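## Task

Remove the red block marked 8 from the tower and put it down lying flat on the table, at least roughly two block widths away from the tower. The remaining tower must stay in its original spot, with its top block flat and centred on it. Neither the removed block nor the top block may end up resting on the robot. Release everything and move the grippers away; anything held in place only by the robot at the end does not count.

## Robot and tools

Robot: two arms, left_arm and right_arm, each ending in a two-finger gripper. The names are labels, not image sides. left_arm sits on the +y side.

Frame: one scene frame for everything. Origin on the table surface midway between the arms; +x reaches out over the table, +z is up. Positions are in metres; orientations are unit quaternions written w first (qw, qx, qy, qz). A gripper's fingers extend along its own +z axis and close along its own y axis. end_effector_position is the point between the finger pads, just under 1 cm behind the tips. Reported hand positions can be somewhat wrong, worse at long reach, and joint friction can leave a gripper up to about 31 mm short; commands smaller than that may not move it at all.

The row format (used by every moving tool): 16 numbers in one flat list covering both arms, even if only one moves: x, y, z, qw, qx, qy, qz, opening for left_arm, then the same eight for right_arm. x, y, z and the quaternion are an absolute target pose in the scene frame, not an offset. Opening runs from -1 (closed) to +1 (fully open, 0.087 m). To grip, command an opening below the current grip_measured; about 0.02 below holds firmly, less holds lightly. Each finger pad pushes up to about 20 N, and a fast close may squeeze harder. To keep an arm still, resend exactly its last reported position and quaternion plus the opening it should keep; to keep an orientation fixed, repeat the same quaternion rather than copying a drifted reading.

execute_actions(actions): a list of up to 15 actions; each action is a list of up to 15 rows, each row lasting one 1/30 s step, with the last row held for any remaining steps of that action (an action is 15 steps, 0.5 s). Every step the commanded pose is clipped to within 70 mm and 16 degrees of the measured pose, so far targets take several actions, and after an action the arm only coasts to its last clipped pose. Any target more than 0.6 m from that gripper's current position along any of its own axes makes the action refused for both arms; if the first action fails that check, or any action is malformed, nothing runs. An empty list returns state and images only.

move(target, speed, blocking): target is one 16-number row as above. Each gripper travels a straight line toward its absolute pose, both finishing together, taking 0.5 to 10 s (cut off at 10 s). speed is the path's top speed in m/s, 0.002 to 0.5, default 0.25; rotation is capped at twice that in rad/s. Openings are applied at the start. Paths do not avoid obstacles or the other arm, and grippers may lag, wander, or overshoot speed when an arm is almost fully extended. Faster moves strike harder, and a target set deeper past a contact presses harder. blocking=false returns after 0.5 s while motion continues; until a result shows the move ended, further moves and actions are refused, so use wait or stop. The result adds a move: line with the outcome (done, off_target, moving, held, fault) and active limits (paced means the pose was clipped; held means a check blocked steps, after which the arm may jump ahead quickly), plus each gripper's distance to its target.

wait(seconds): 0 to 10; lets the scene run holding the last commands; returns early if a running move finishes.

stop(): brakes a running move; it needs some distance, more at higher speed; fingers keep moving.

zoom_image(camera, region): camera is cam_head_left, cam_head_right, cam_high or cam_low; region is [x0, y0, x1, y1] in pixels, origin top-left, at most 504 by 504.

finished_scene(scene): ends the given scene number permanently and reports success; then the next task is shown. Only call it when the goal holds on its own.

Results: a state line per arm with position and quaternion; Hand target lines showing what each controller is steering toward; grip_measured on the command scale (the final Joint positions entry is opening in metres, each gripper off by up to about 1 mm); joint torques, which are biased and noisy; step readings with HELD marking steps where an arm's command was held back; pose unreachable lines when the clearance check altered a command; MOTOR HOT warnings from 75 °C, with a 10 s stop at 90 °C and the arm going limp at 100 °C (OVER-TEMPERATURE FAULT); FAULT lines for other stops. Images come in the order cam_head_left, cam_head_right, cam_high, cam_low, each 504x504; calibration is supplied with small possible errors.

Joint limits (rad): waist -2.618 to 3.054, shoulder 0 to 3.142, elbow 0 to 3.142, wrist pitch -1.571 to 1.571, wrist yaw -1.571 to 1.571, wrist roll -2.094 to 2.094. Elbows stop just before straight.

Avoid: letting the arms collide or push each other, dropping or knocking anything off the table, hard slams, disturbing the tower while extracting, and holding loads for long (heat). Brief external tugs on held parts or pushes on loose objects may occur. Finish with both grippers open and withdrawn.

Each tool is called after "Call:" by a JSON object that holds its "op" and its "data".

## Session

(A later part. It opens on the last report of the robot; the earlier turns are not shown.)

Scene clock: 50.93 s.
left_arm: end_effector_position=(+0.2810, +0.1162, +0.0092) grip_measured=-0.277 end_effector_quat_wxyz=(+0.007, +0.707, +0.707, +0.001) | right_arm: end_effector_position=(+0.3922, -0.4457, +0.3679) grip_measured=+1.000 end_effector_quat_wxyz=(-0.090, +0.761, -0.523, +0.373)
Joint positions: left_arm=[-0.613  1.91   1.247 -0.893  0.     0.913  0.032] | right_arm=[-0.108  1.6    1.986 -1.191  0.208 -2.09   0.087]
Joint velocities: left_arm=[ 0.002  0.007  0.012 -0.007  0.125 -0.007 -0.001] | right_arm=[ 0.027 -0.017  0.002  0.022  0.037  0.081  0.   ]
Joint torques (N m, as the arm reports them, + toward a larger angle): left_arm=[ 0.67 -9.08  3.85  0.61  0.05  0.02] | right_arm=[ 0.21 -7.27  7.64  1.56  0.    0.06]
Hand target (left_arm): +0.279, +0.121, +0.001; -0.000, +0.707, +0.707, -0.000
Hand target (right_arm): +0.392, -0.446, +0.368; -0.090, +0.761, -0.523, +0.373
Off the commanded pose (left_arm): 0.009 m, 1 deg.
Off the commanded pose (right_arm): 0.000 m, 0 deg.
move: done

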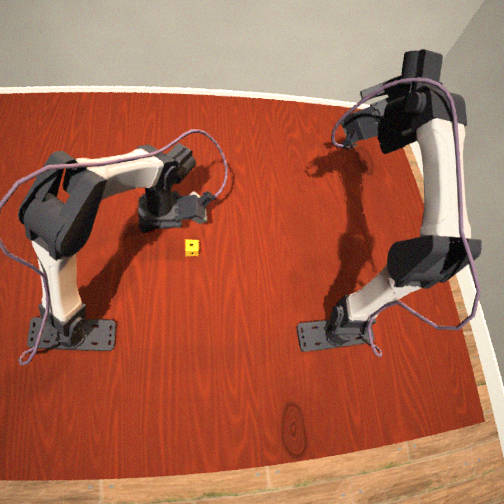

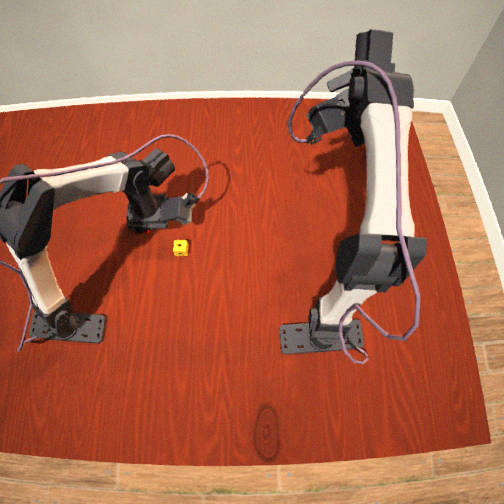

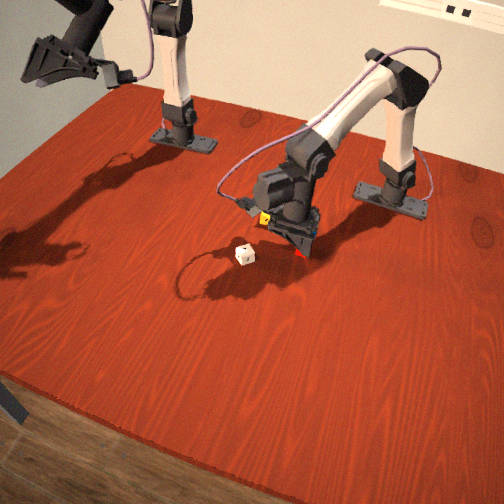

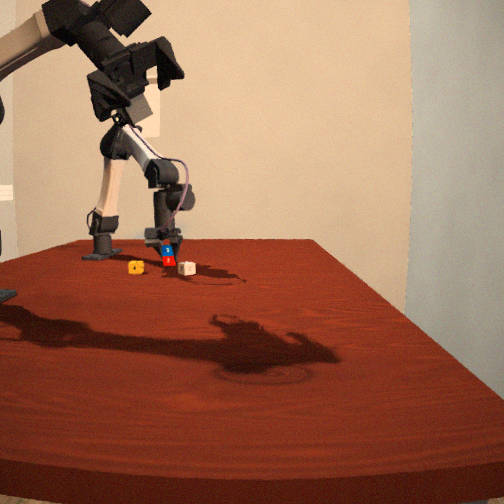

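Call:
{"op": "move", "data": {"target": [0.28,0.12,0.003,0,0.7071,0.7071,0,0.1,0.3922,-0.4457,0.3679,-0.09,0.761,-0.523,0.373,1]}}

Call:
{"op": "move", "data": {"target": [0.286,0.112,0.052,0,0.7071,0.7071,0,0.1,0.3922,-0.4457,0.3679,-0.09,0.761,-0.523,0.373,1], "speed": 0.05}}

Call:
{"op": "move", "data": {"target": [0.286,0.112,0.052,0,0.7071,0.7071,0,-0.33,0.3922,-0.4457,0.3679,-0.09,0.761,-0.523,0.373,1]}}

Call:
{"op": "move", "data": {"target": [0.28,0.11,0.085,0,0.7071,0.7071,0,-0.33,0.3922,-0.4457,0.3679,-0.09,0.761,-0.523,0.373,1], "speed": 0.08}}

Call:
{"op": "move", "data": {"target": [0.212,0.008,0.078,0,0.7071,0.7071,0,-0.33,0.3922,-0.4457,0.3679,-0.09,0.761,-0.523,0.373,1], "speed": 0.12}}

Call:
{"op": "move", "data": {"target": [0.212,0.008,0.043,0,0.7071,0.7071,0,-0.33,0.3922,-0.4457,0.3679,-0.09,0.761,-0.523,0.373,1], "speed": 0.04}}

Call:
{"op": "zoom_image", "data": {"camera": "cam_low", "region": [80,170,200,290]}}

Call:
{"op": "zoom_image", "data": {"camera": "cam_high", "region": [200,150,320,270]}}

Scene clock: 66.13 s.
left_arm: end_effector_position=(+0.2812, +0.1160, +0.0091) grip_measured=+0.100 end_effector_quat_wxyz=(+0.008, +0.707, +0.707, +0.001) | right_arm: end_effector_position=(+0.3922, -0.4457, +0.3679) grip_measured=+1.000 end_effector_quat_wxyz=(-0.090, +0.761, -0.523, +0.373)
Joint positions: left_arm=[-0.613  1.91   1.247 -0.892  0.     0.913  0.048] | right_arm=[-0.108  1.6    1.986 -1.191  0.208 -2.09   0.087]
Joint velocities: left_arm=[ 0.002 -0.027 -0.002 -0.037 -0.066  0.007 -0.   ] | right_arm=[ 0.007 -0.002 -0.002 -0.037  0.022  0.081  0.   ]
Joint torques (N m, as the arm reports them, + toward a larger angle): left_arm=[ 0.68 -8.95  4.54  0.51  0.05  0.01] | right_arm=[ 0.22 -7.31  7.61  1.56 -0.01  0.05]
Hand target (left_arm): +0.280, +0.120, +0.003; +0.000, +0.707, +0.707, -0.000
Hand target (right_arm): +0.392, -0.446, +0.368; -0.090, +0.761, -0.523, +0.373
Off the commanded pose (left_arm): 0.007 m, 1 deg.
Off the commanded pose (right_arm): 0.000 m, 0 deg.
move: done

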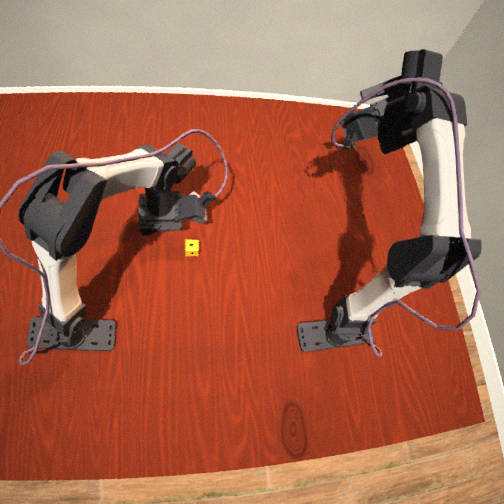

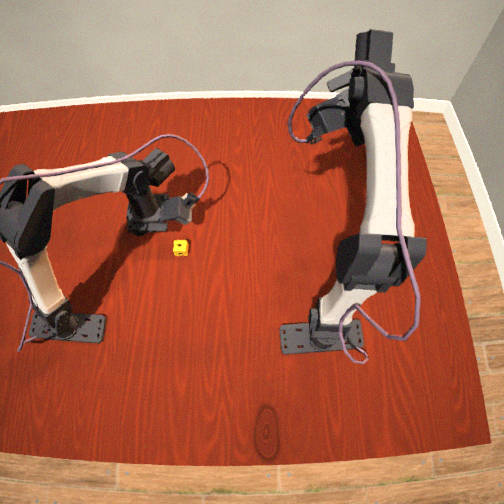

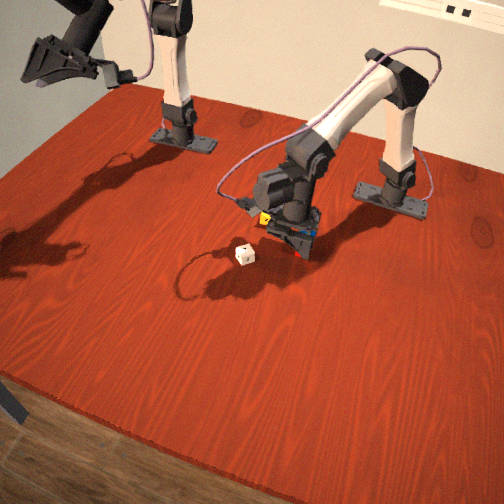

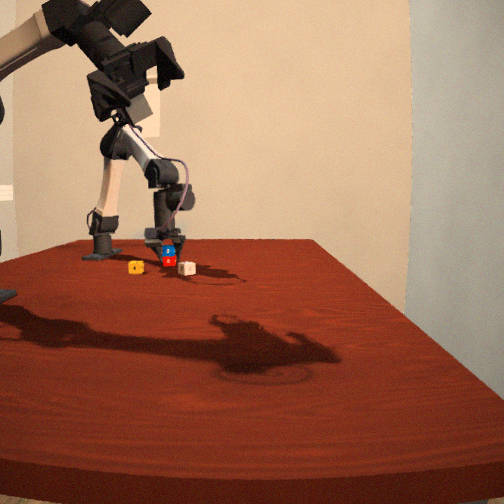

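Scene clock: 67.47 s.
left_arm: end_effector_position=(+0.2822, +0.1153, +0.0418) grip_measured=+0.100 end_effector_quat_wxyz=(-0.013, +0.707, +0.707, -0.002) | right_arm: end_effector_position=(+0.3922, -0.4457, +0.3679) grip_measured=+1.000 end_effector_quat_wxyz=(-0.090, +0.761, -0.523, +0.373)
Joint positions: left_arm=[-0.613  1.91   1.38  -1.067  0.     0.913  0.048] | right_arm=[-0.108  1.6    1.986 -1.191  0.208 -2.09   0.087]
Joint velocities: left_arm=[-0.007  0.012 -0.007 -0.022  0.007  0.007 -0.001] | right_arm=[-0.012  0.007 -0.002  0.051 -0.051  0.037  0.   ]
Joint torques (N m, as the arm reports them, + toward a larger angle): left_arm=[  0.   -11.19   7.57   0.21   0.05  -0.07] | right_arm=[ 0.23 -7.26  7.63  1.55  0.    0.06]
Hand target (left_arm): +0.287, +0.111, +0.052; +0.000, +0.707, +0.707, -0.000
Hand target (right_arm): +0.392, -0.446, +0.368; -0.090, +0.761, -0.523, +0.373
Off the commanded pose (left_arm): 0.011 m, 1 deg.
Off the commanded pose (right_arm): 0.000 m, 0 deg.
move: off_target (left_arm)

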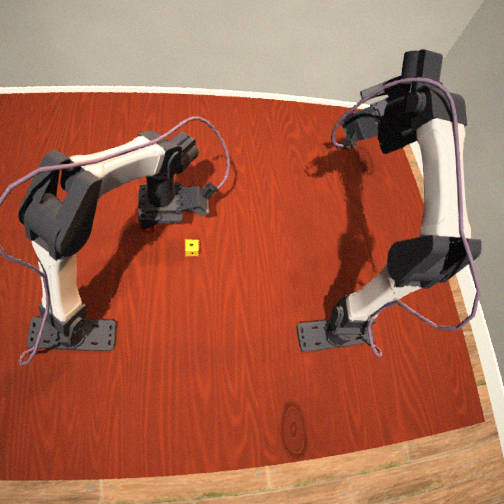

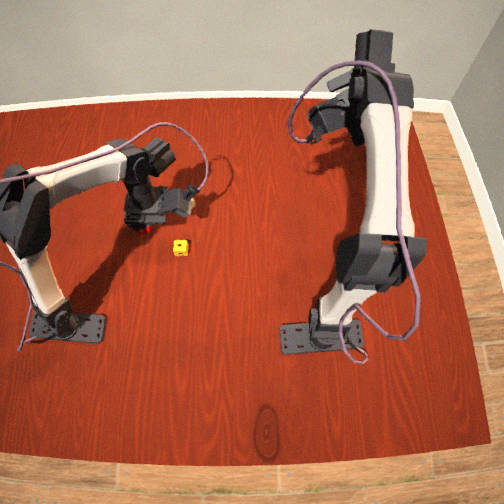

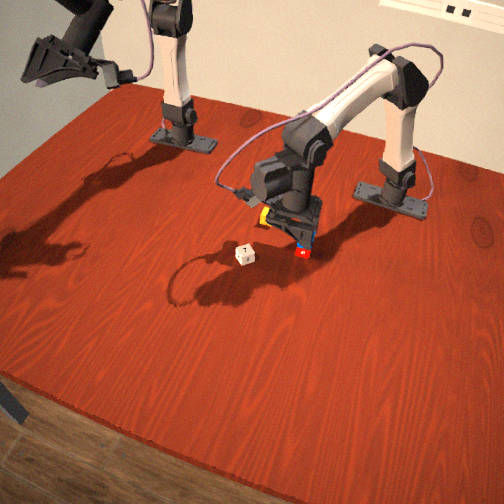

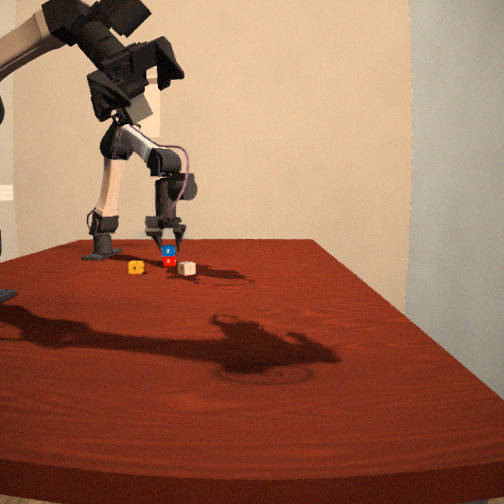

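Scene clock: 68.17 s.
left_arm: end_effector_position=(+0.2821, +0.1153, +0.0418) grip_measured=-0.277 end_effector_quat_wxyz=(-0.013, +0.707, +0.707, -0.002) | right_arm: end_effector_position=(+0.3922, -0.4457, +0.3679) grip_measured=+1.000 end_effector_quat_wxyz=(-0.090, +0.761, -0.523, +0.373)
Joint positions: left_arm=[-0.613  1.91   1.38  -1.068  0.     0.913  0.032] | right_arm=[-0.108  1.6    1.986 -1.191  0.208 -2.09   0.087]
Joint velocities: left_arm=[-0.017  0.012  0.012 -0.037 -0.037 -0.022  0.   ] | right_arm=[ 0.002 -0.012  0.002 -0.022  0.066 -0.007  0.   ]
Joint torques (N m, as the arm reports them, + toward a larger angle): left_arm=[ -0.05 -11.41   7.29   0.22   0.05  -0.06] | right_arm=[ 0.2  -7.27  7.61  1.54 -0.01  0.07]
Hand target (left_arm): +0.286, +0.112, +0.052; +0.000, +0.707, +0.707, +0.000
Hand target (right_arm): +0.392, -0.446, +0.368; -0.090, +0.761, -0.523, +0.373
Off the commanded pose (left_arm): 0.011 m, 2 deg.
Off the commanded pose (right_arm): 0.000 m, 0 deg.
move: off_target (left_arm)

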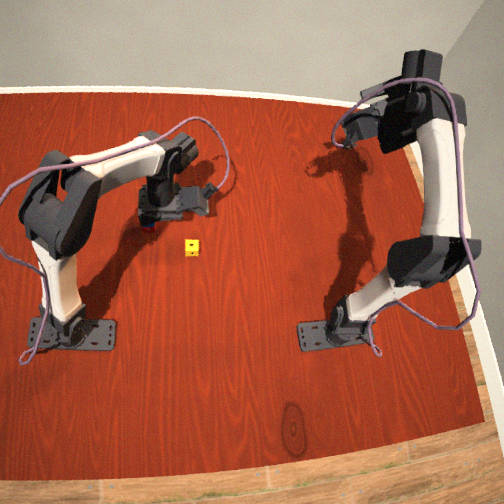

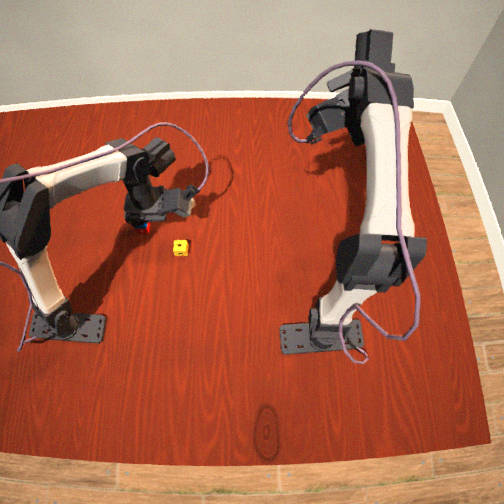

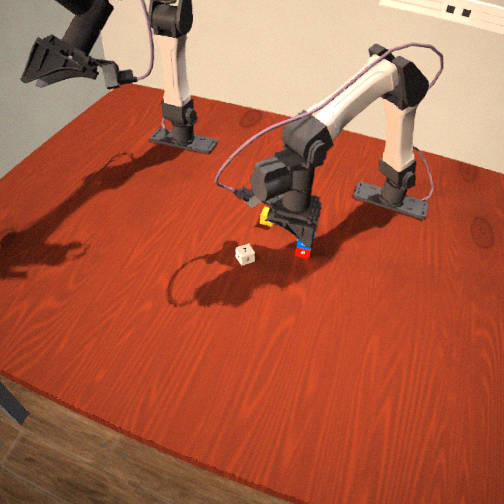

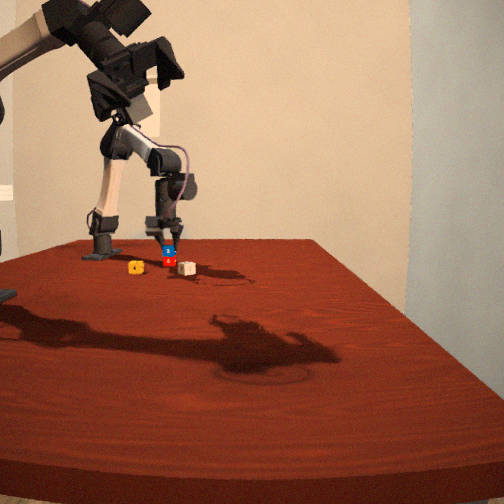

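Scene clock: 69.23 s.
left_arm: end_effector_position=(+0.2801, +0.1167, +0.0745) grip_measured=-0.277 end_effector_quat_wxyz=(-0.013, +0.704, +0.710, -0.002) | right_arm: end_effector_position=(+0.3922, -0.4457, +0.3679) grip_measured=+1.000 end_effector_quat_wxyz=(-0.090, +0.761, -0.523, +0.373)
Joint positions: left_arm=[-0.613  1.873  1.465 -1.189  0.     0.906  0.032] | right_arm=[-0.108  1.6    1.986 -1.191  0.208 -2.09   0.087]
Joint velocities: left_arm=[ 0.007 -0.002 -0.012  0.022 -0.051 -0.022 -0.001] | right_arm=[-0.017 -0.017 -0.002 -0.007  0.022 -0.022  0.   ]
Joint torques (N m, as the arm reports them, + toward a larger angle): left_arm=[ -1.28 -10.97   7.59   0.21   0.04  -0.16] | right_arm=[ 0.25 -7.3   7.62  1.56 -0.01  0.07]
Hand target (left_arm): +0.281, +0.110, +0.085; +0.000, +0.707, +0.707, +0.000
Hand target (right_arm): +0.392, -0.446, +0.368; -0.090, +0.761, -0.523, +0.373
Off the commanded pose (left_arm): 0.012 m, 2 deg.
Off the commanded pose (right_arm): 0.000 m, 0 deg.
move: off_target (left_arm)

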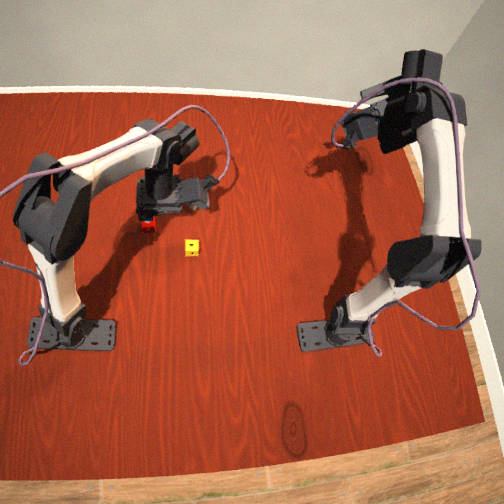

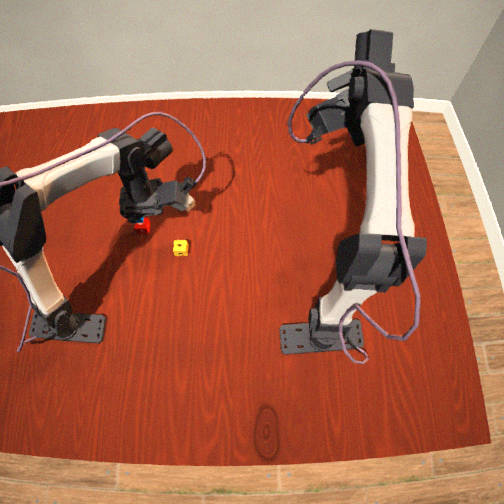

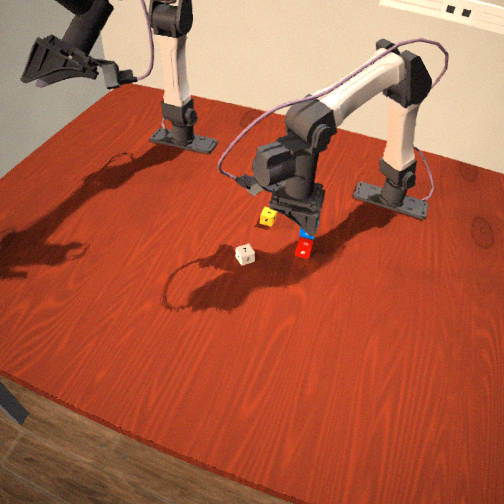

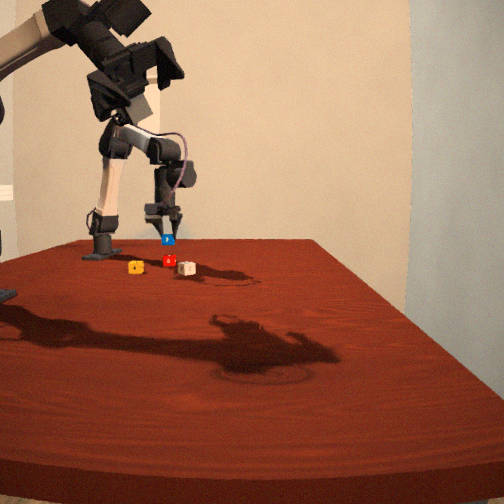

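Scene clock: 70.77 s.
left_arm: end_effector_position=(+0.2106, +0.0145, +0.0755) grip_measured=-0.277 end_effector_quat_wxyz=(-0.004, +0.709, +0.705, +0.002) | right_arm: end_effector_position=(+0.3922, -0.4457, +0.3679) grip_measured=+1.000 end_effector_quat_wxyz=(-0.090, +0.761, -0.523, +0.373)
Joint positions: left_arm=[-0.956  1.964  1.594 -1.209 -0.002  0.576  0.032] | right_arm=[-0.108  1.6    1.986 -1.191  0.208 -2.09   0.087]
Joint velocities: left_arm=[-0.002 -0.002  0.002 -0.022  0.007 -0.037 -0.001] | right_arm=[ 0.007 -0.002 -0.007  0.022  0.022  0.051  0.   ]
Joint torques (N m, as the arm reports them, + toward a larger angle): left_arm=[-0.32 -9.81  7.92  0.26  0.02 -0.11] | right_arm=[ 0.22 -7.25  7.61  1.54  0.    0.07]
Hand target (left_arm): +0.211, +0.010, +0.078; -0.002, +0.707, +0.707, +0.004
Hand target (right_arm): +0.392, -0.446, +0.368; -0.090, +0.761, -0.523, +0.373
Off the commanded pose (left_arm): 0.007 m, 1 deg.
Off the commanded pose (right_arm): 0.000 m, 0 deg.
move: done

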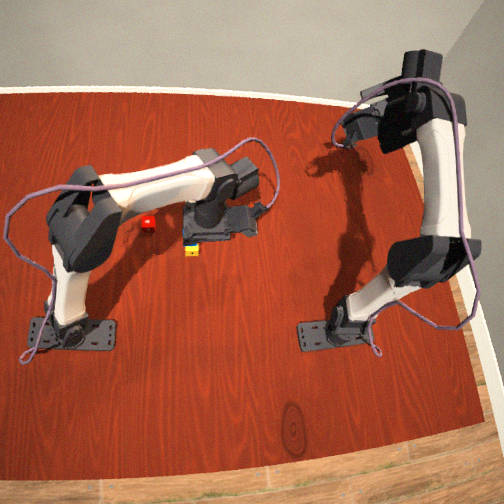

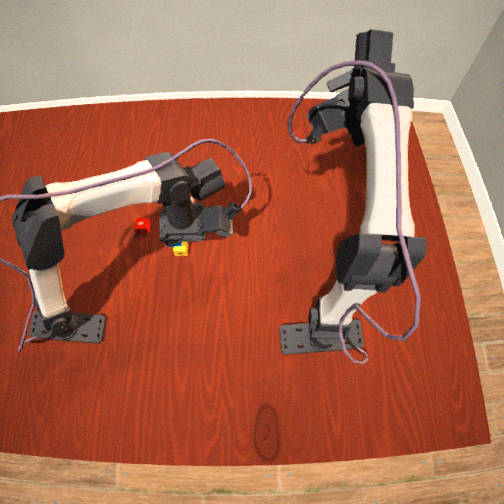

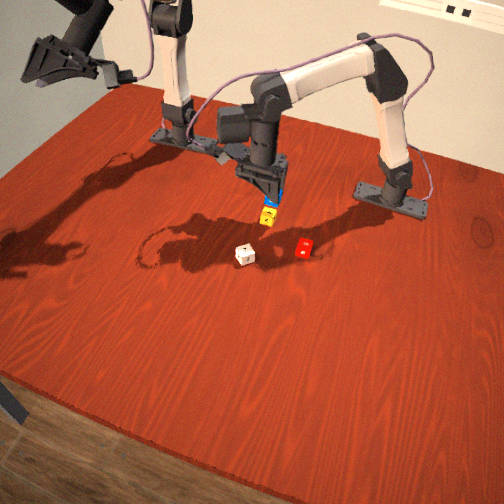

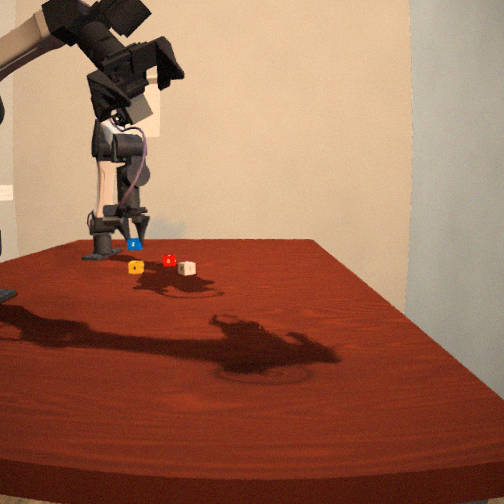

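Scene clock: 72.00 s.
left_arm: end_effector_position=(+0.2150, +0.0074, +0.0514) grip_measured=-0.277 end_effector_quat_wxyz=(+0.007, +0.708, +0.706, -0.000) | right_arm: end_effector_position=(+0.3922, -0.4457, +0.3679) grip_measured=+1.000 end_effector_quat_wxyz=(-0.090, +0.761, -0.523, +0.373)
Joint positions: left_arm=[-0.956  1.99   1.537 -1.104 -0.002  0.574  0.032] | right_arm=[-0.108  1.6    1.986 -1.191  0.208 -2.09   0.087]
Joint velocities: left_arm=[-0.002 -0.017 -0.022  0.081 -0.051  0.037  0.   ] | right_arm=[-0.007 -0.022 -0.012  0.007 -0.066 -0.037  0.   ]
Joint torques (N m, as the arm reports them, + toward a larger angle): left_arm=[ -0.32 -10.36   4.17   0.61   0.06  -0.14] | right_arm=[ 0.23 -7.26  7.66  1.55 -0.01  0.05]
Hand target (left_arm): +0.212, +0.009, +0.043; -0.000, +0.707, +0.707, +0.000
Hand target (right_arm): +0.392, -0.446, +0.368; -0.090, +0.761, -0.523, +0.373
Off the commanded pose (left_arm): 0.009 m, 1 deg.
Off the commanded pose (right_arm): 0.000 m, 0 deg.
move: done

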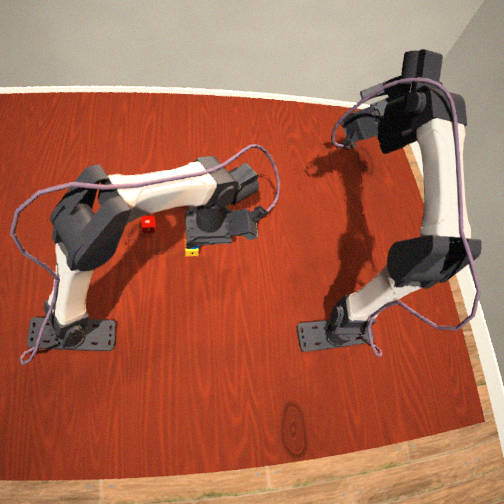

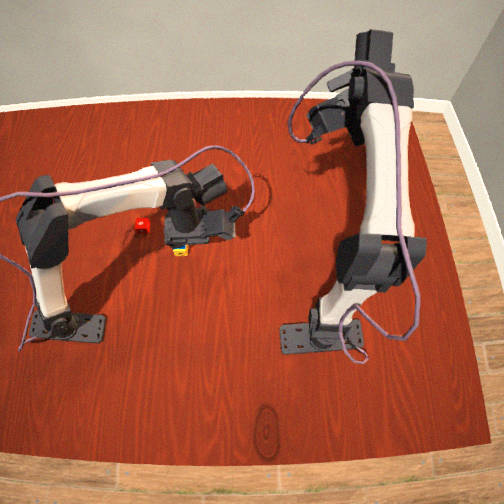

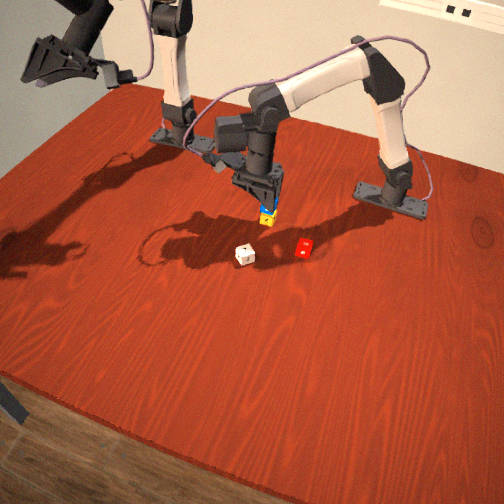

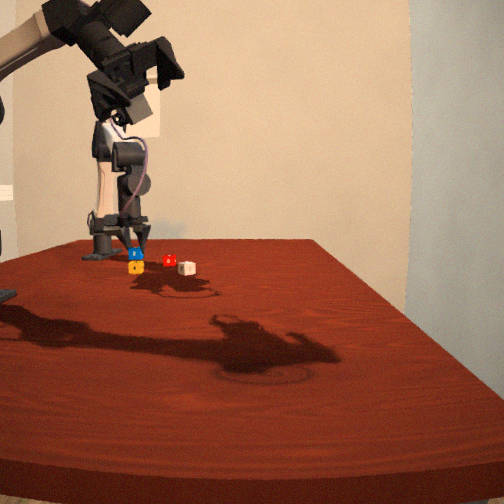

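Region (80, 170, 200, 290) of cam_low's 504x504 image, scaled by 4.200, with more detail than that image has.

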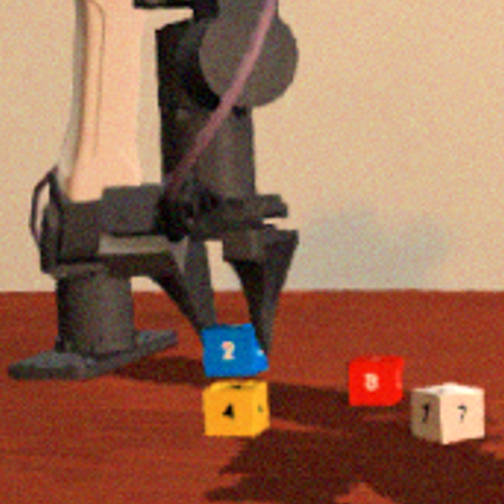

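Region (200, 150, 320, 270) of cam_high's 504x504 image, scaled by 4.200, with more detail than that image has.

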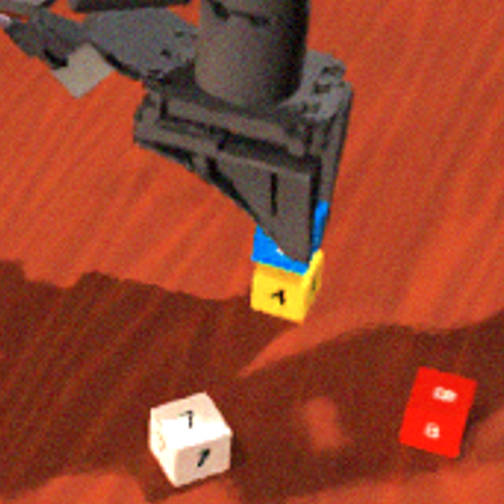

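Call:
{"op": "move", "data": {"target": [0.2105,0.0105,0.034,0,0.7071,0.7071,0,-0.33,0.3922,-0.4457,0.3679,-0.09,0.761,-0.523,0.373,1], "speed": 0.02}}

Call:
{"op": "move", "data": {"target": [0.2105,0.0105,0.036,0,0.7071,0.7071,0,-0.23,0.3922,-0.4457,0.3679,-0.09,0.761,-0.523,0.373,1]}}

Call:
{"op": "move", "data": {"target": [0.2105,0.0105,0.036,0,0.7071,0.7071,0,0.5,0.3922,-0.4457,0.3679,-0.09,0.761,-0.523,0.373,1]}}

Call:
{"op": "move", "data": {"target": [0.2105,0.02,0.13,0,0.7071,0.7071,0,0.5,0.3922,-0.4457,0.3679,-0.09,0.761,-0.523,0.373,1], "speed": 0.12}}

Call:
{"op": "zoom_image", "data": {"camera": "cam_low", "region": [80,170,200,290]}}

Call:
{"op": "zoom_image", "data": {"camera": "cam_high", "region": [200,150,320,270]}}

Scene clock: 88.77 s.
left_arm: end_effector_position=(+0.2135, +0.0099, +0.0425) grip_measured=-0.277 end_effector_quat_wxyz=(+0.006, +0.708, +0.706, +0.000) | right_arm: end_effector_position=(+0.3922, -0.4457, +0.3679) grip_measured=+1.000 end_effector_quat_wxyz=(-0.090, +0.761, -0.523, +0.373)
Joint positions: left_arm=[-0.956  1.99   1.501 -1.07  -0.002  0.574  0.032] | right_arm=[-0.108  1.6    1.986 -1.191  0.208 -2.09   0.087]
Joint velocities: left_arm=[ 0.007 -0.017  0.012 -0.066  0.022 -0.022 -0.   ] | right_arm=[-0.012 -0.007  0.002  0.066  0.007  0.051  0.   ]
Joint torques (N m, as the arm reports them, + toward a larger angle): left_arm=[ -0.25 -10.26   3.94   0.66   0.06  -0.16] | right_arm=[ 0.19 -7.27  7.65  1.56  0.01  0.07]
Hand target (left_arm): +0.210, +0.011, +0.034; -0.000, +0.707, +0.707, +0.000
Hand target (right_arm): +0.392, -0.446, +0.368; -0.090, +0.761, -0.523, +0.373
Off the commanded pose (left_arm): 0.009 m, 1 deg.
Off the commanded pose (right_arm): 0.000 m, 0 deg.
move: done

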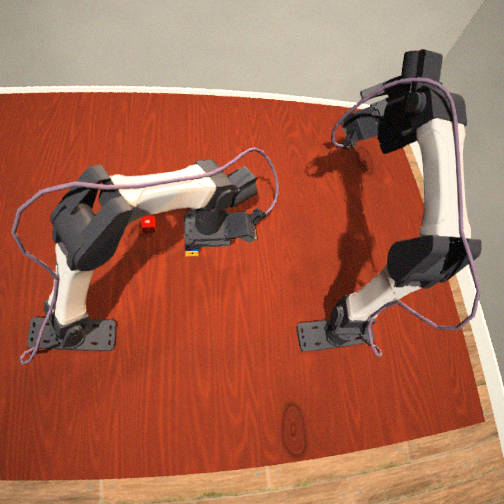

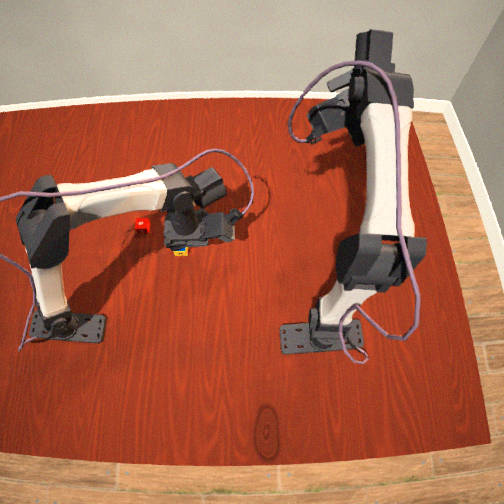

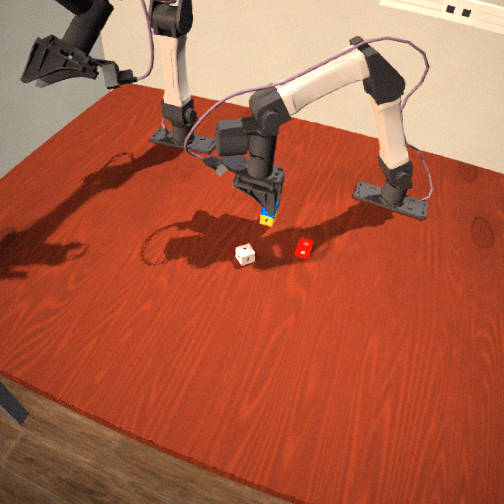

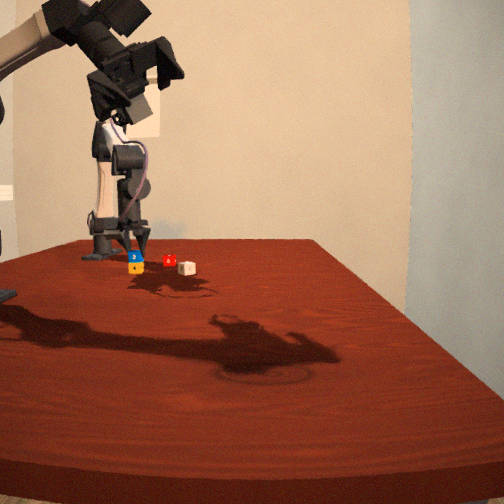

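Scene clock: 89.47 s.
left_arm: end_effector_position=(+0.2135, +0.0099, +0.0425) grip_measured=-0.230 end_effector_quat_wxyz=(+0.006, +0.708, +0.706, +0.000) | right_arm: end_effector_position=(+0.3922, -0.4457, +0.3679) grip_measured=+1.000 end_effector_quat_wxyz=(-0.090, +0.761, -0.523, +0.373)
Joint positions: left_arm=[-0.956  1.99   1.501 -1.07  -0.002  0.574  0.034] | right_arm=[-0.108  1.6    1.986 -1.191  0.208 -2.09   0.087]
Joint velocities: left_arm=[-0.007 -0.017  0.007 -0.022 -0.007 -0.022  0.   ] | right_arm=[ 0.002 -0.007  0.007 -0.037 -0.051  0.037  0.   ]
Joint torques (N m, as the arm reports them, + toward a larger angle): left_arm=[ -0.28 -10.34   4.5    0.58   0.06  -0.15] | right_arm=[ 0.28 -7.26  7.59  1.55 -0.01  0.07]
Hand target (left_arm): +0.210, +0.011, +0.036; -0.000, +0.707, +0.707, +0.000
Hand target (right_arm): +0.392, -0.446, +0.368; -0.090, +0.761, -0.523, +0.373
Off the commanded pose (left_arm): 0.007 m, 1 deg.
Off the commanded pose (right_arm): 0.000 m, 0 deg.
move: done

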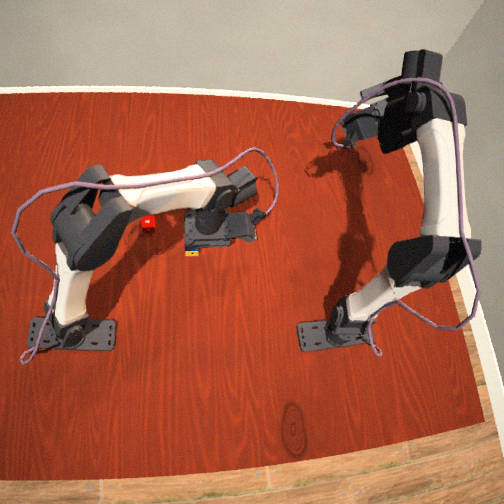

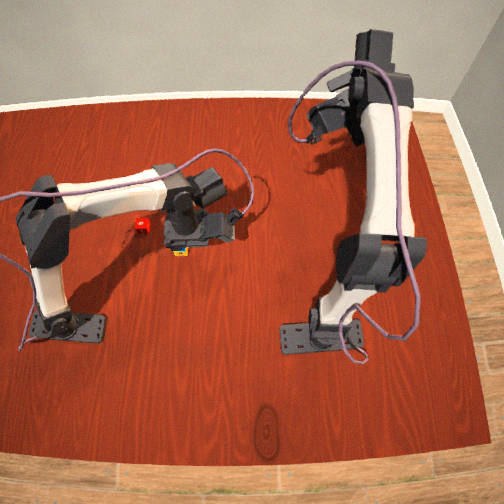

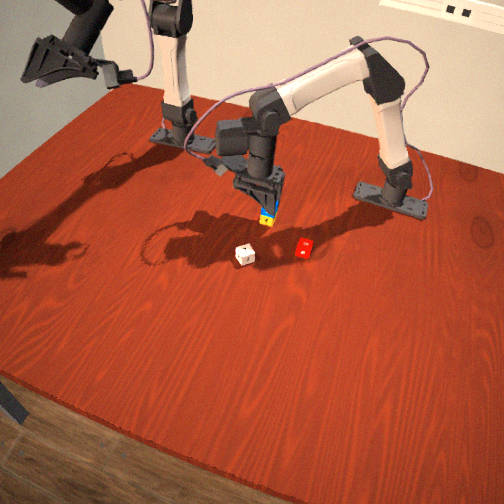

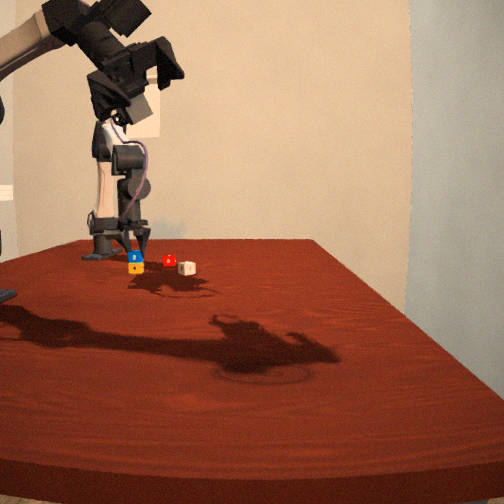

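Scene clock: 90.17 s.
left_arm: end_effector_position=(+0.2135, +0.0099, +0.0425) grip_measured=+0.500 end_effector_quat_wxyz=(+0.006, +0.708, +0.706, +0.000) | right_arm: end_effector_position=(+0.3922, -0.4457, +0.3679) grip_measured=+1.000 end_effector_quat_wxyz=(-0.090, +0.761, -0.523, +0.373)
Joint positions: left_arm=[-0.956  1.99   1.501 -1.07  -0.002  0.574  0.066] | right_arm=[-0.108  1.6    1.986 -1.191  0.208 -2.09   0.087]
Joint velocities: left_arm=[-0.007 -0.002 -0.022  0.051  0.007 -0.037 -0.001] | right_arm=[-0.002  0.007 -0.012  0.007 -0.007 -0.095  0.   ]
Joint torques (N m, as the arm reports them, + toward a larger angle): left_arm=[ -0.26 -10.35   4.5    0.59   0.06  -0.16] | right_arm=[ 0.21 -7.24  7.6   1.56 -0.01  0.06]
Hand target (left_arm): +0.210, +0.011, +0.036; -0.000, +0.707, +0.707, +0.000
Hand target (right_arm): +0.392, -0.446, +0.368; -0.090, +0.761, -0.523, +0.373
Off the commanded pose (left_arm): 0.007 m, 1 deg.
Off the commanded pose (right_arm): 0.000 m, 0 deg.
move: done

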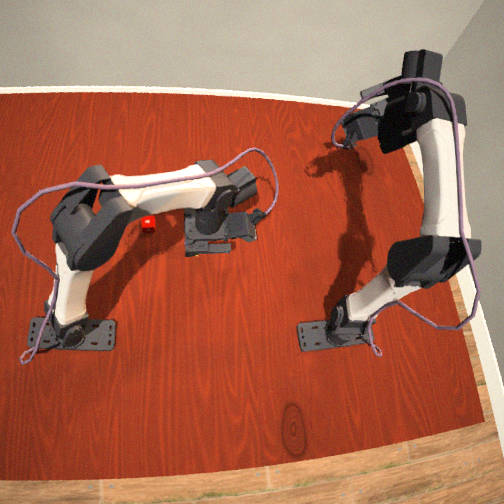

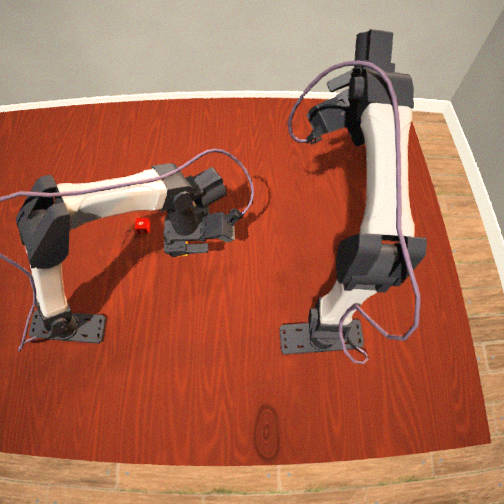

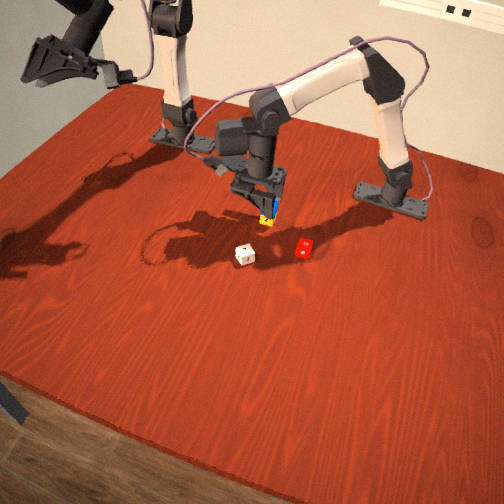

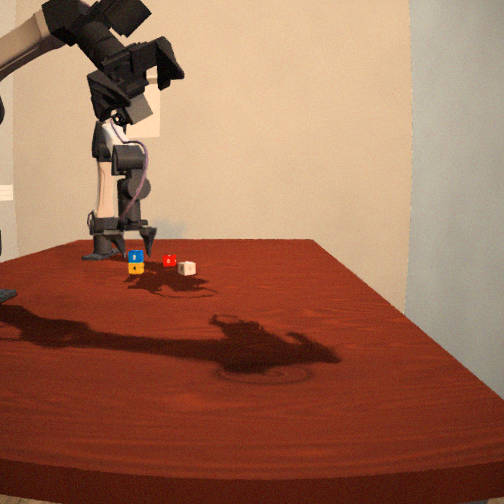

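Scene clock: 91.50 s.
left_arm: end_effector_position=(+0.2075, +0.0192, +0.1189) grip_measured=+0.500 end_effector_quat_wxyz=(-0.014, +0.708, +0.706, +0.004) | right_arm: end_effector_position=(+0.3922, -0.4457, +0.3679) grip_measured=+1.000 end_effector_quat_wxyz=(-0.090, +0.761, -0.523, +0.373)
Joint positions: left_arm=[-0.956  1.954  1.749 -1.395 -0.002  0.574  0.066] | right_arm=[-0.108  1.6    1.986 -1.191  0.208 -2.09   0.087]
Joint velocities: left_arm=[-0.017  0.007 -0.027 -0.081 -0.095  0.037 -0.001] | right_arm=[-0.007 -0.012  0.002  0.007  0.022 -0.051  0.   ]
Joint torques (N m, as the arm reports them, + toward a larger angle): left_arm=[  0.91 -11.97   7.72   0.26   0.05  -0.01] | right_arm=[ 0.2  -7.27  7.59  1.55 -0.01  0.06]
Hand target (left_arm): +0.211, +0.019, +0.130; +0.000, +0.707, +0.707, -0.000
Hand target (right_arm): +0.392, -0.446, +0.368; -0.090, +0.761, -0.523, +0.373
Off the commanded pose (left_arm): 0.012 m, 2 deg.
Off the commanded pose (right_arm): 0.000 m, 0 deg.
move: off_target (left_arm)

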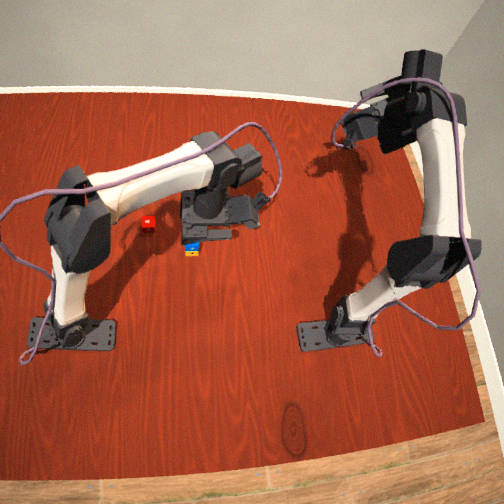

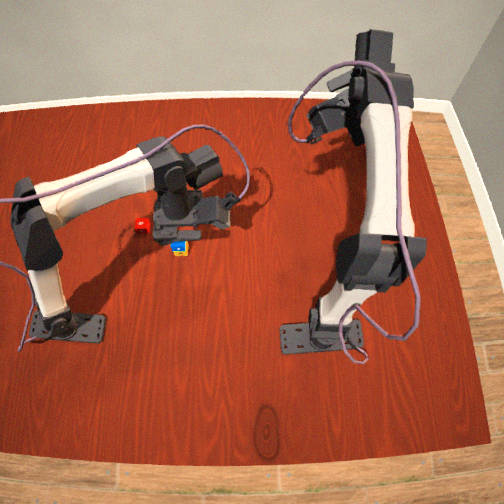

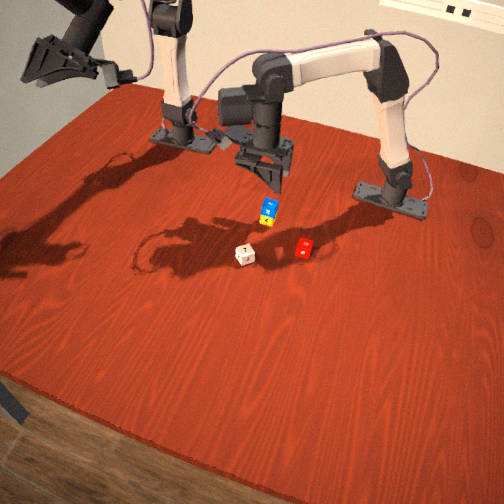

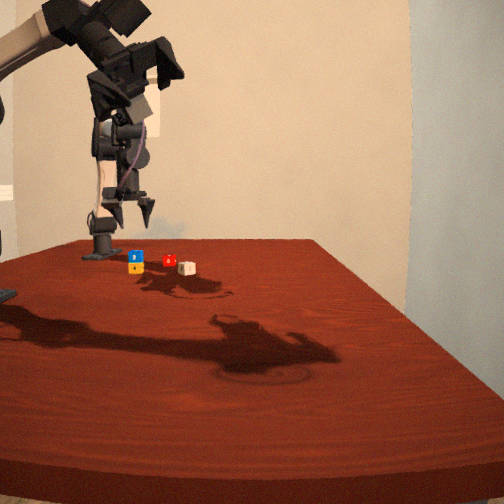

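Region (80, 170, 200, 290) of cam_low's 504x504 image, scaled by 4.200, with more detail than that image has.

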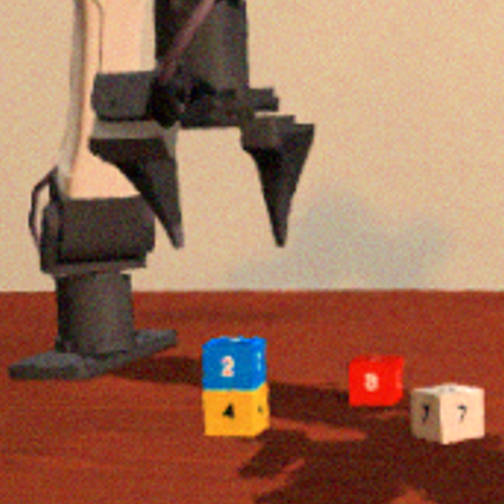

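Region (200, 150, 320, 270) of cam_high's 504x504 image, scaled by 4.200, with more detail than that image has.

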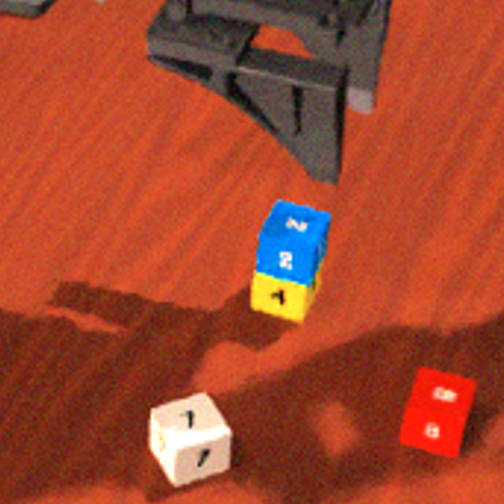

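Call:
{"op": "finished_scene", "data": {"scene": 2}}

The scene is finished: the task was done.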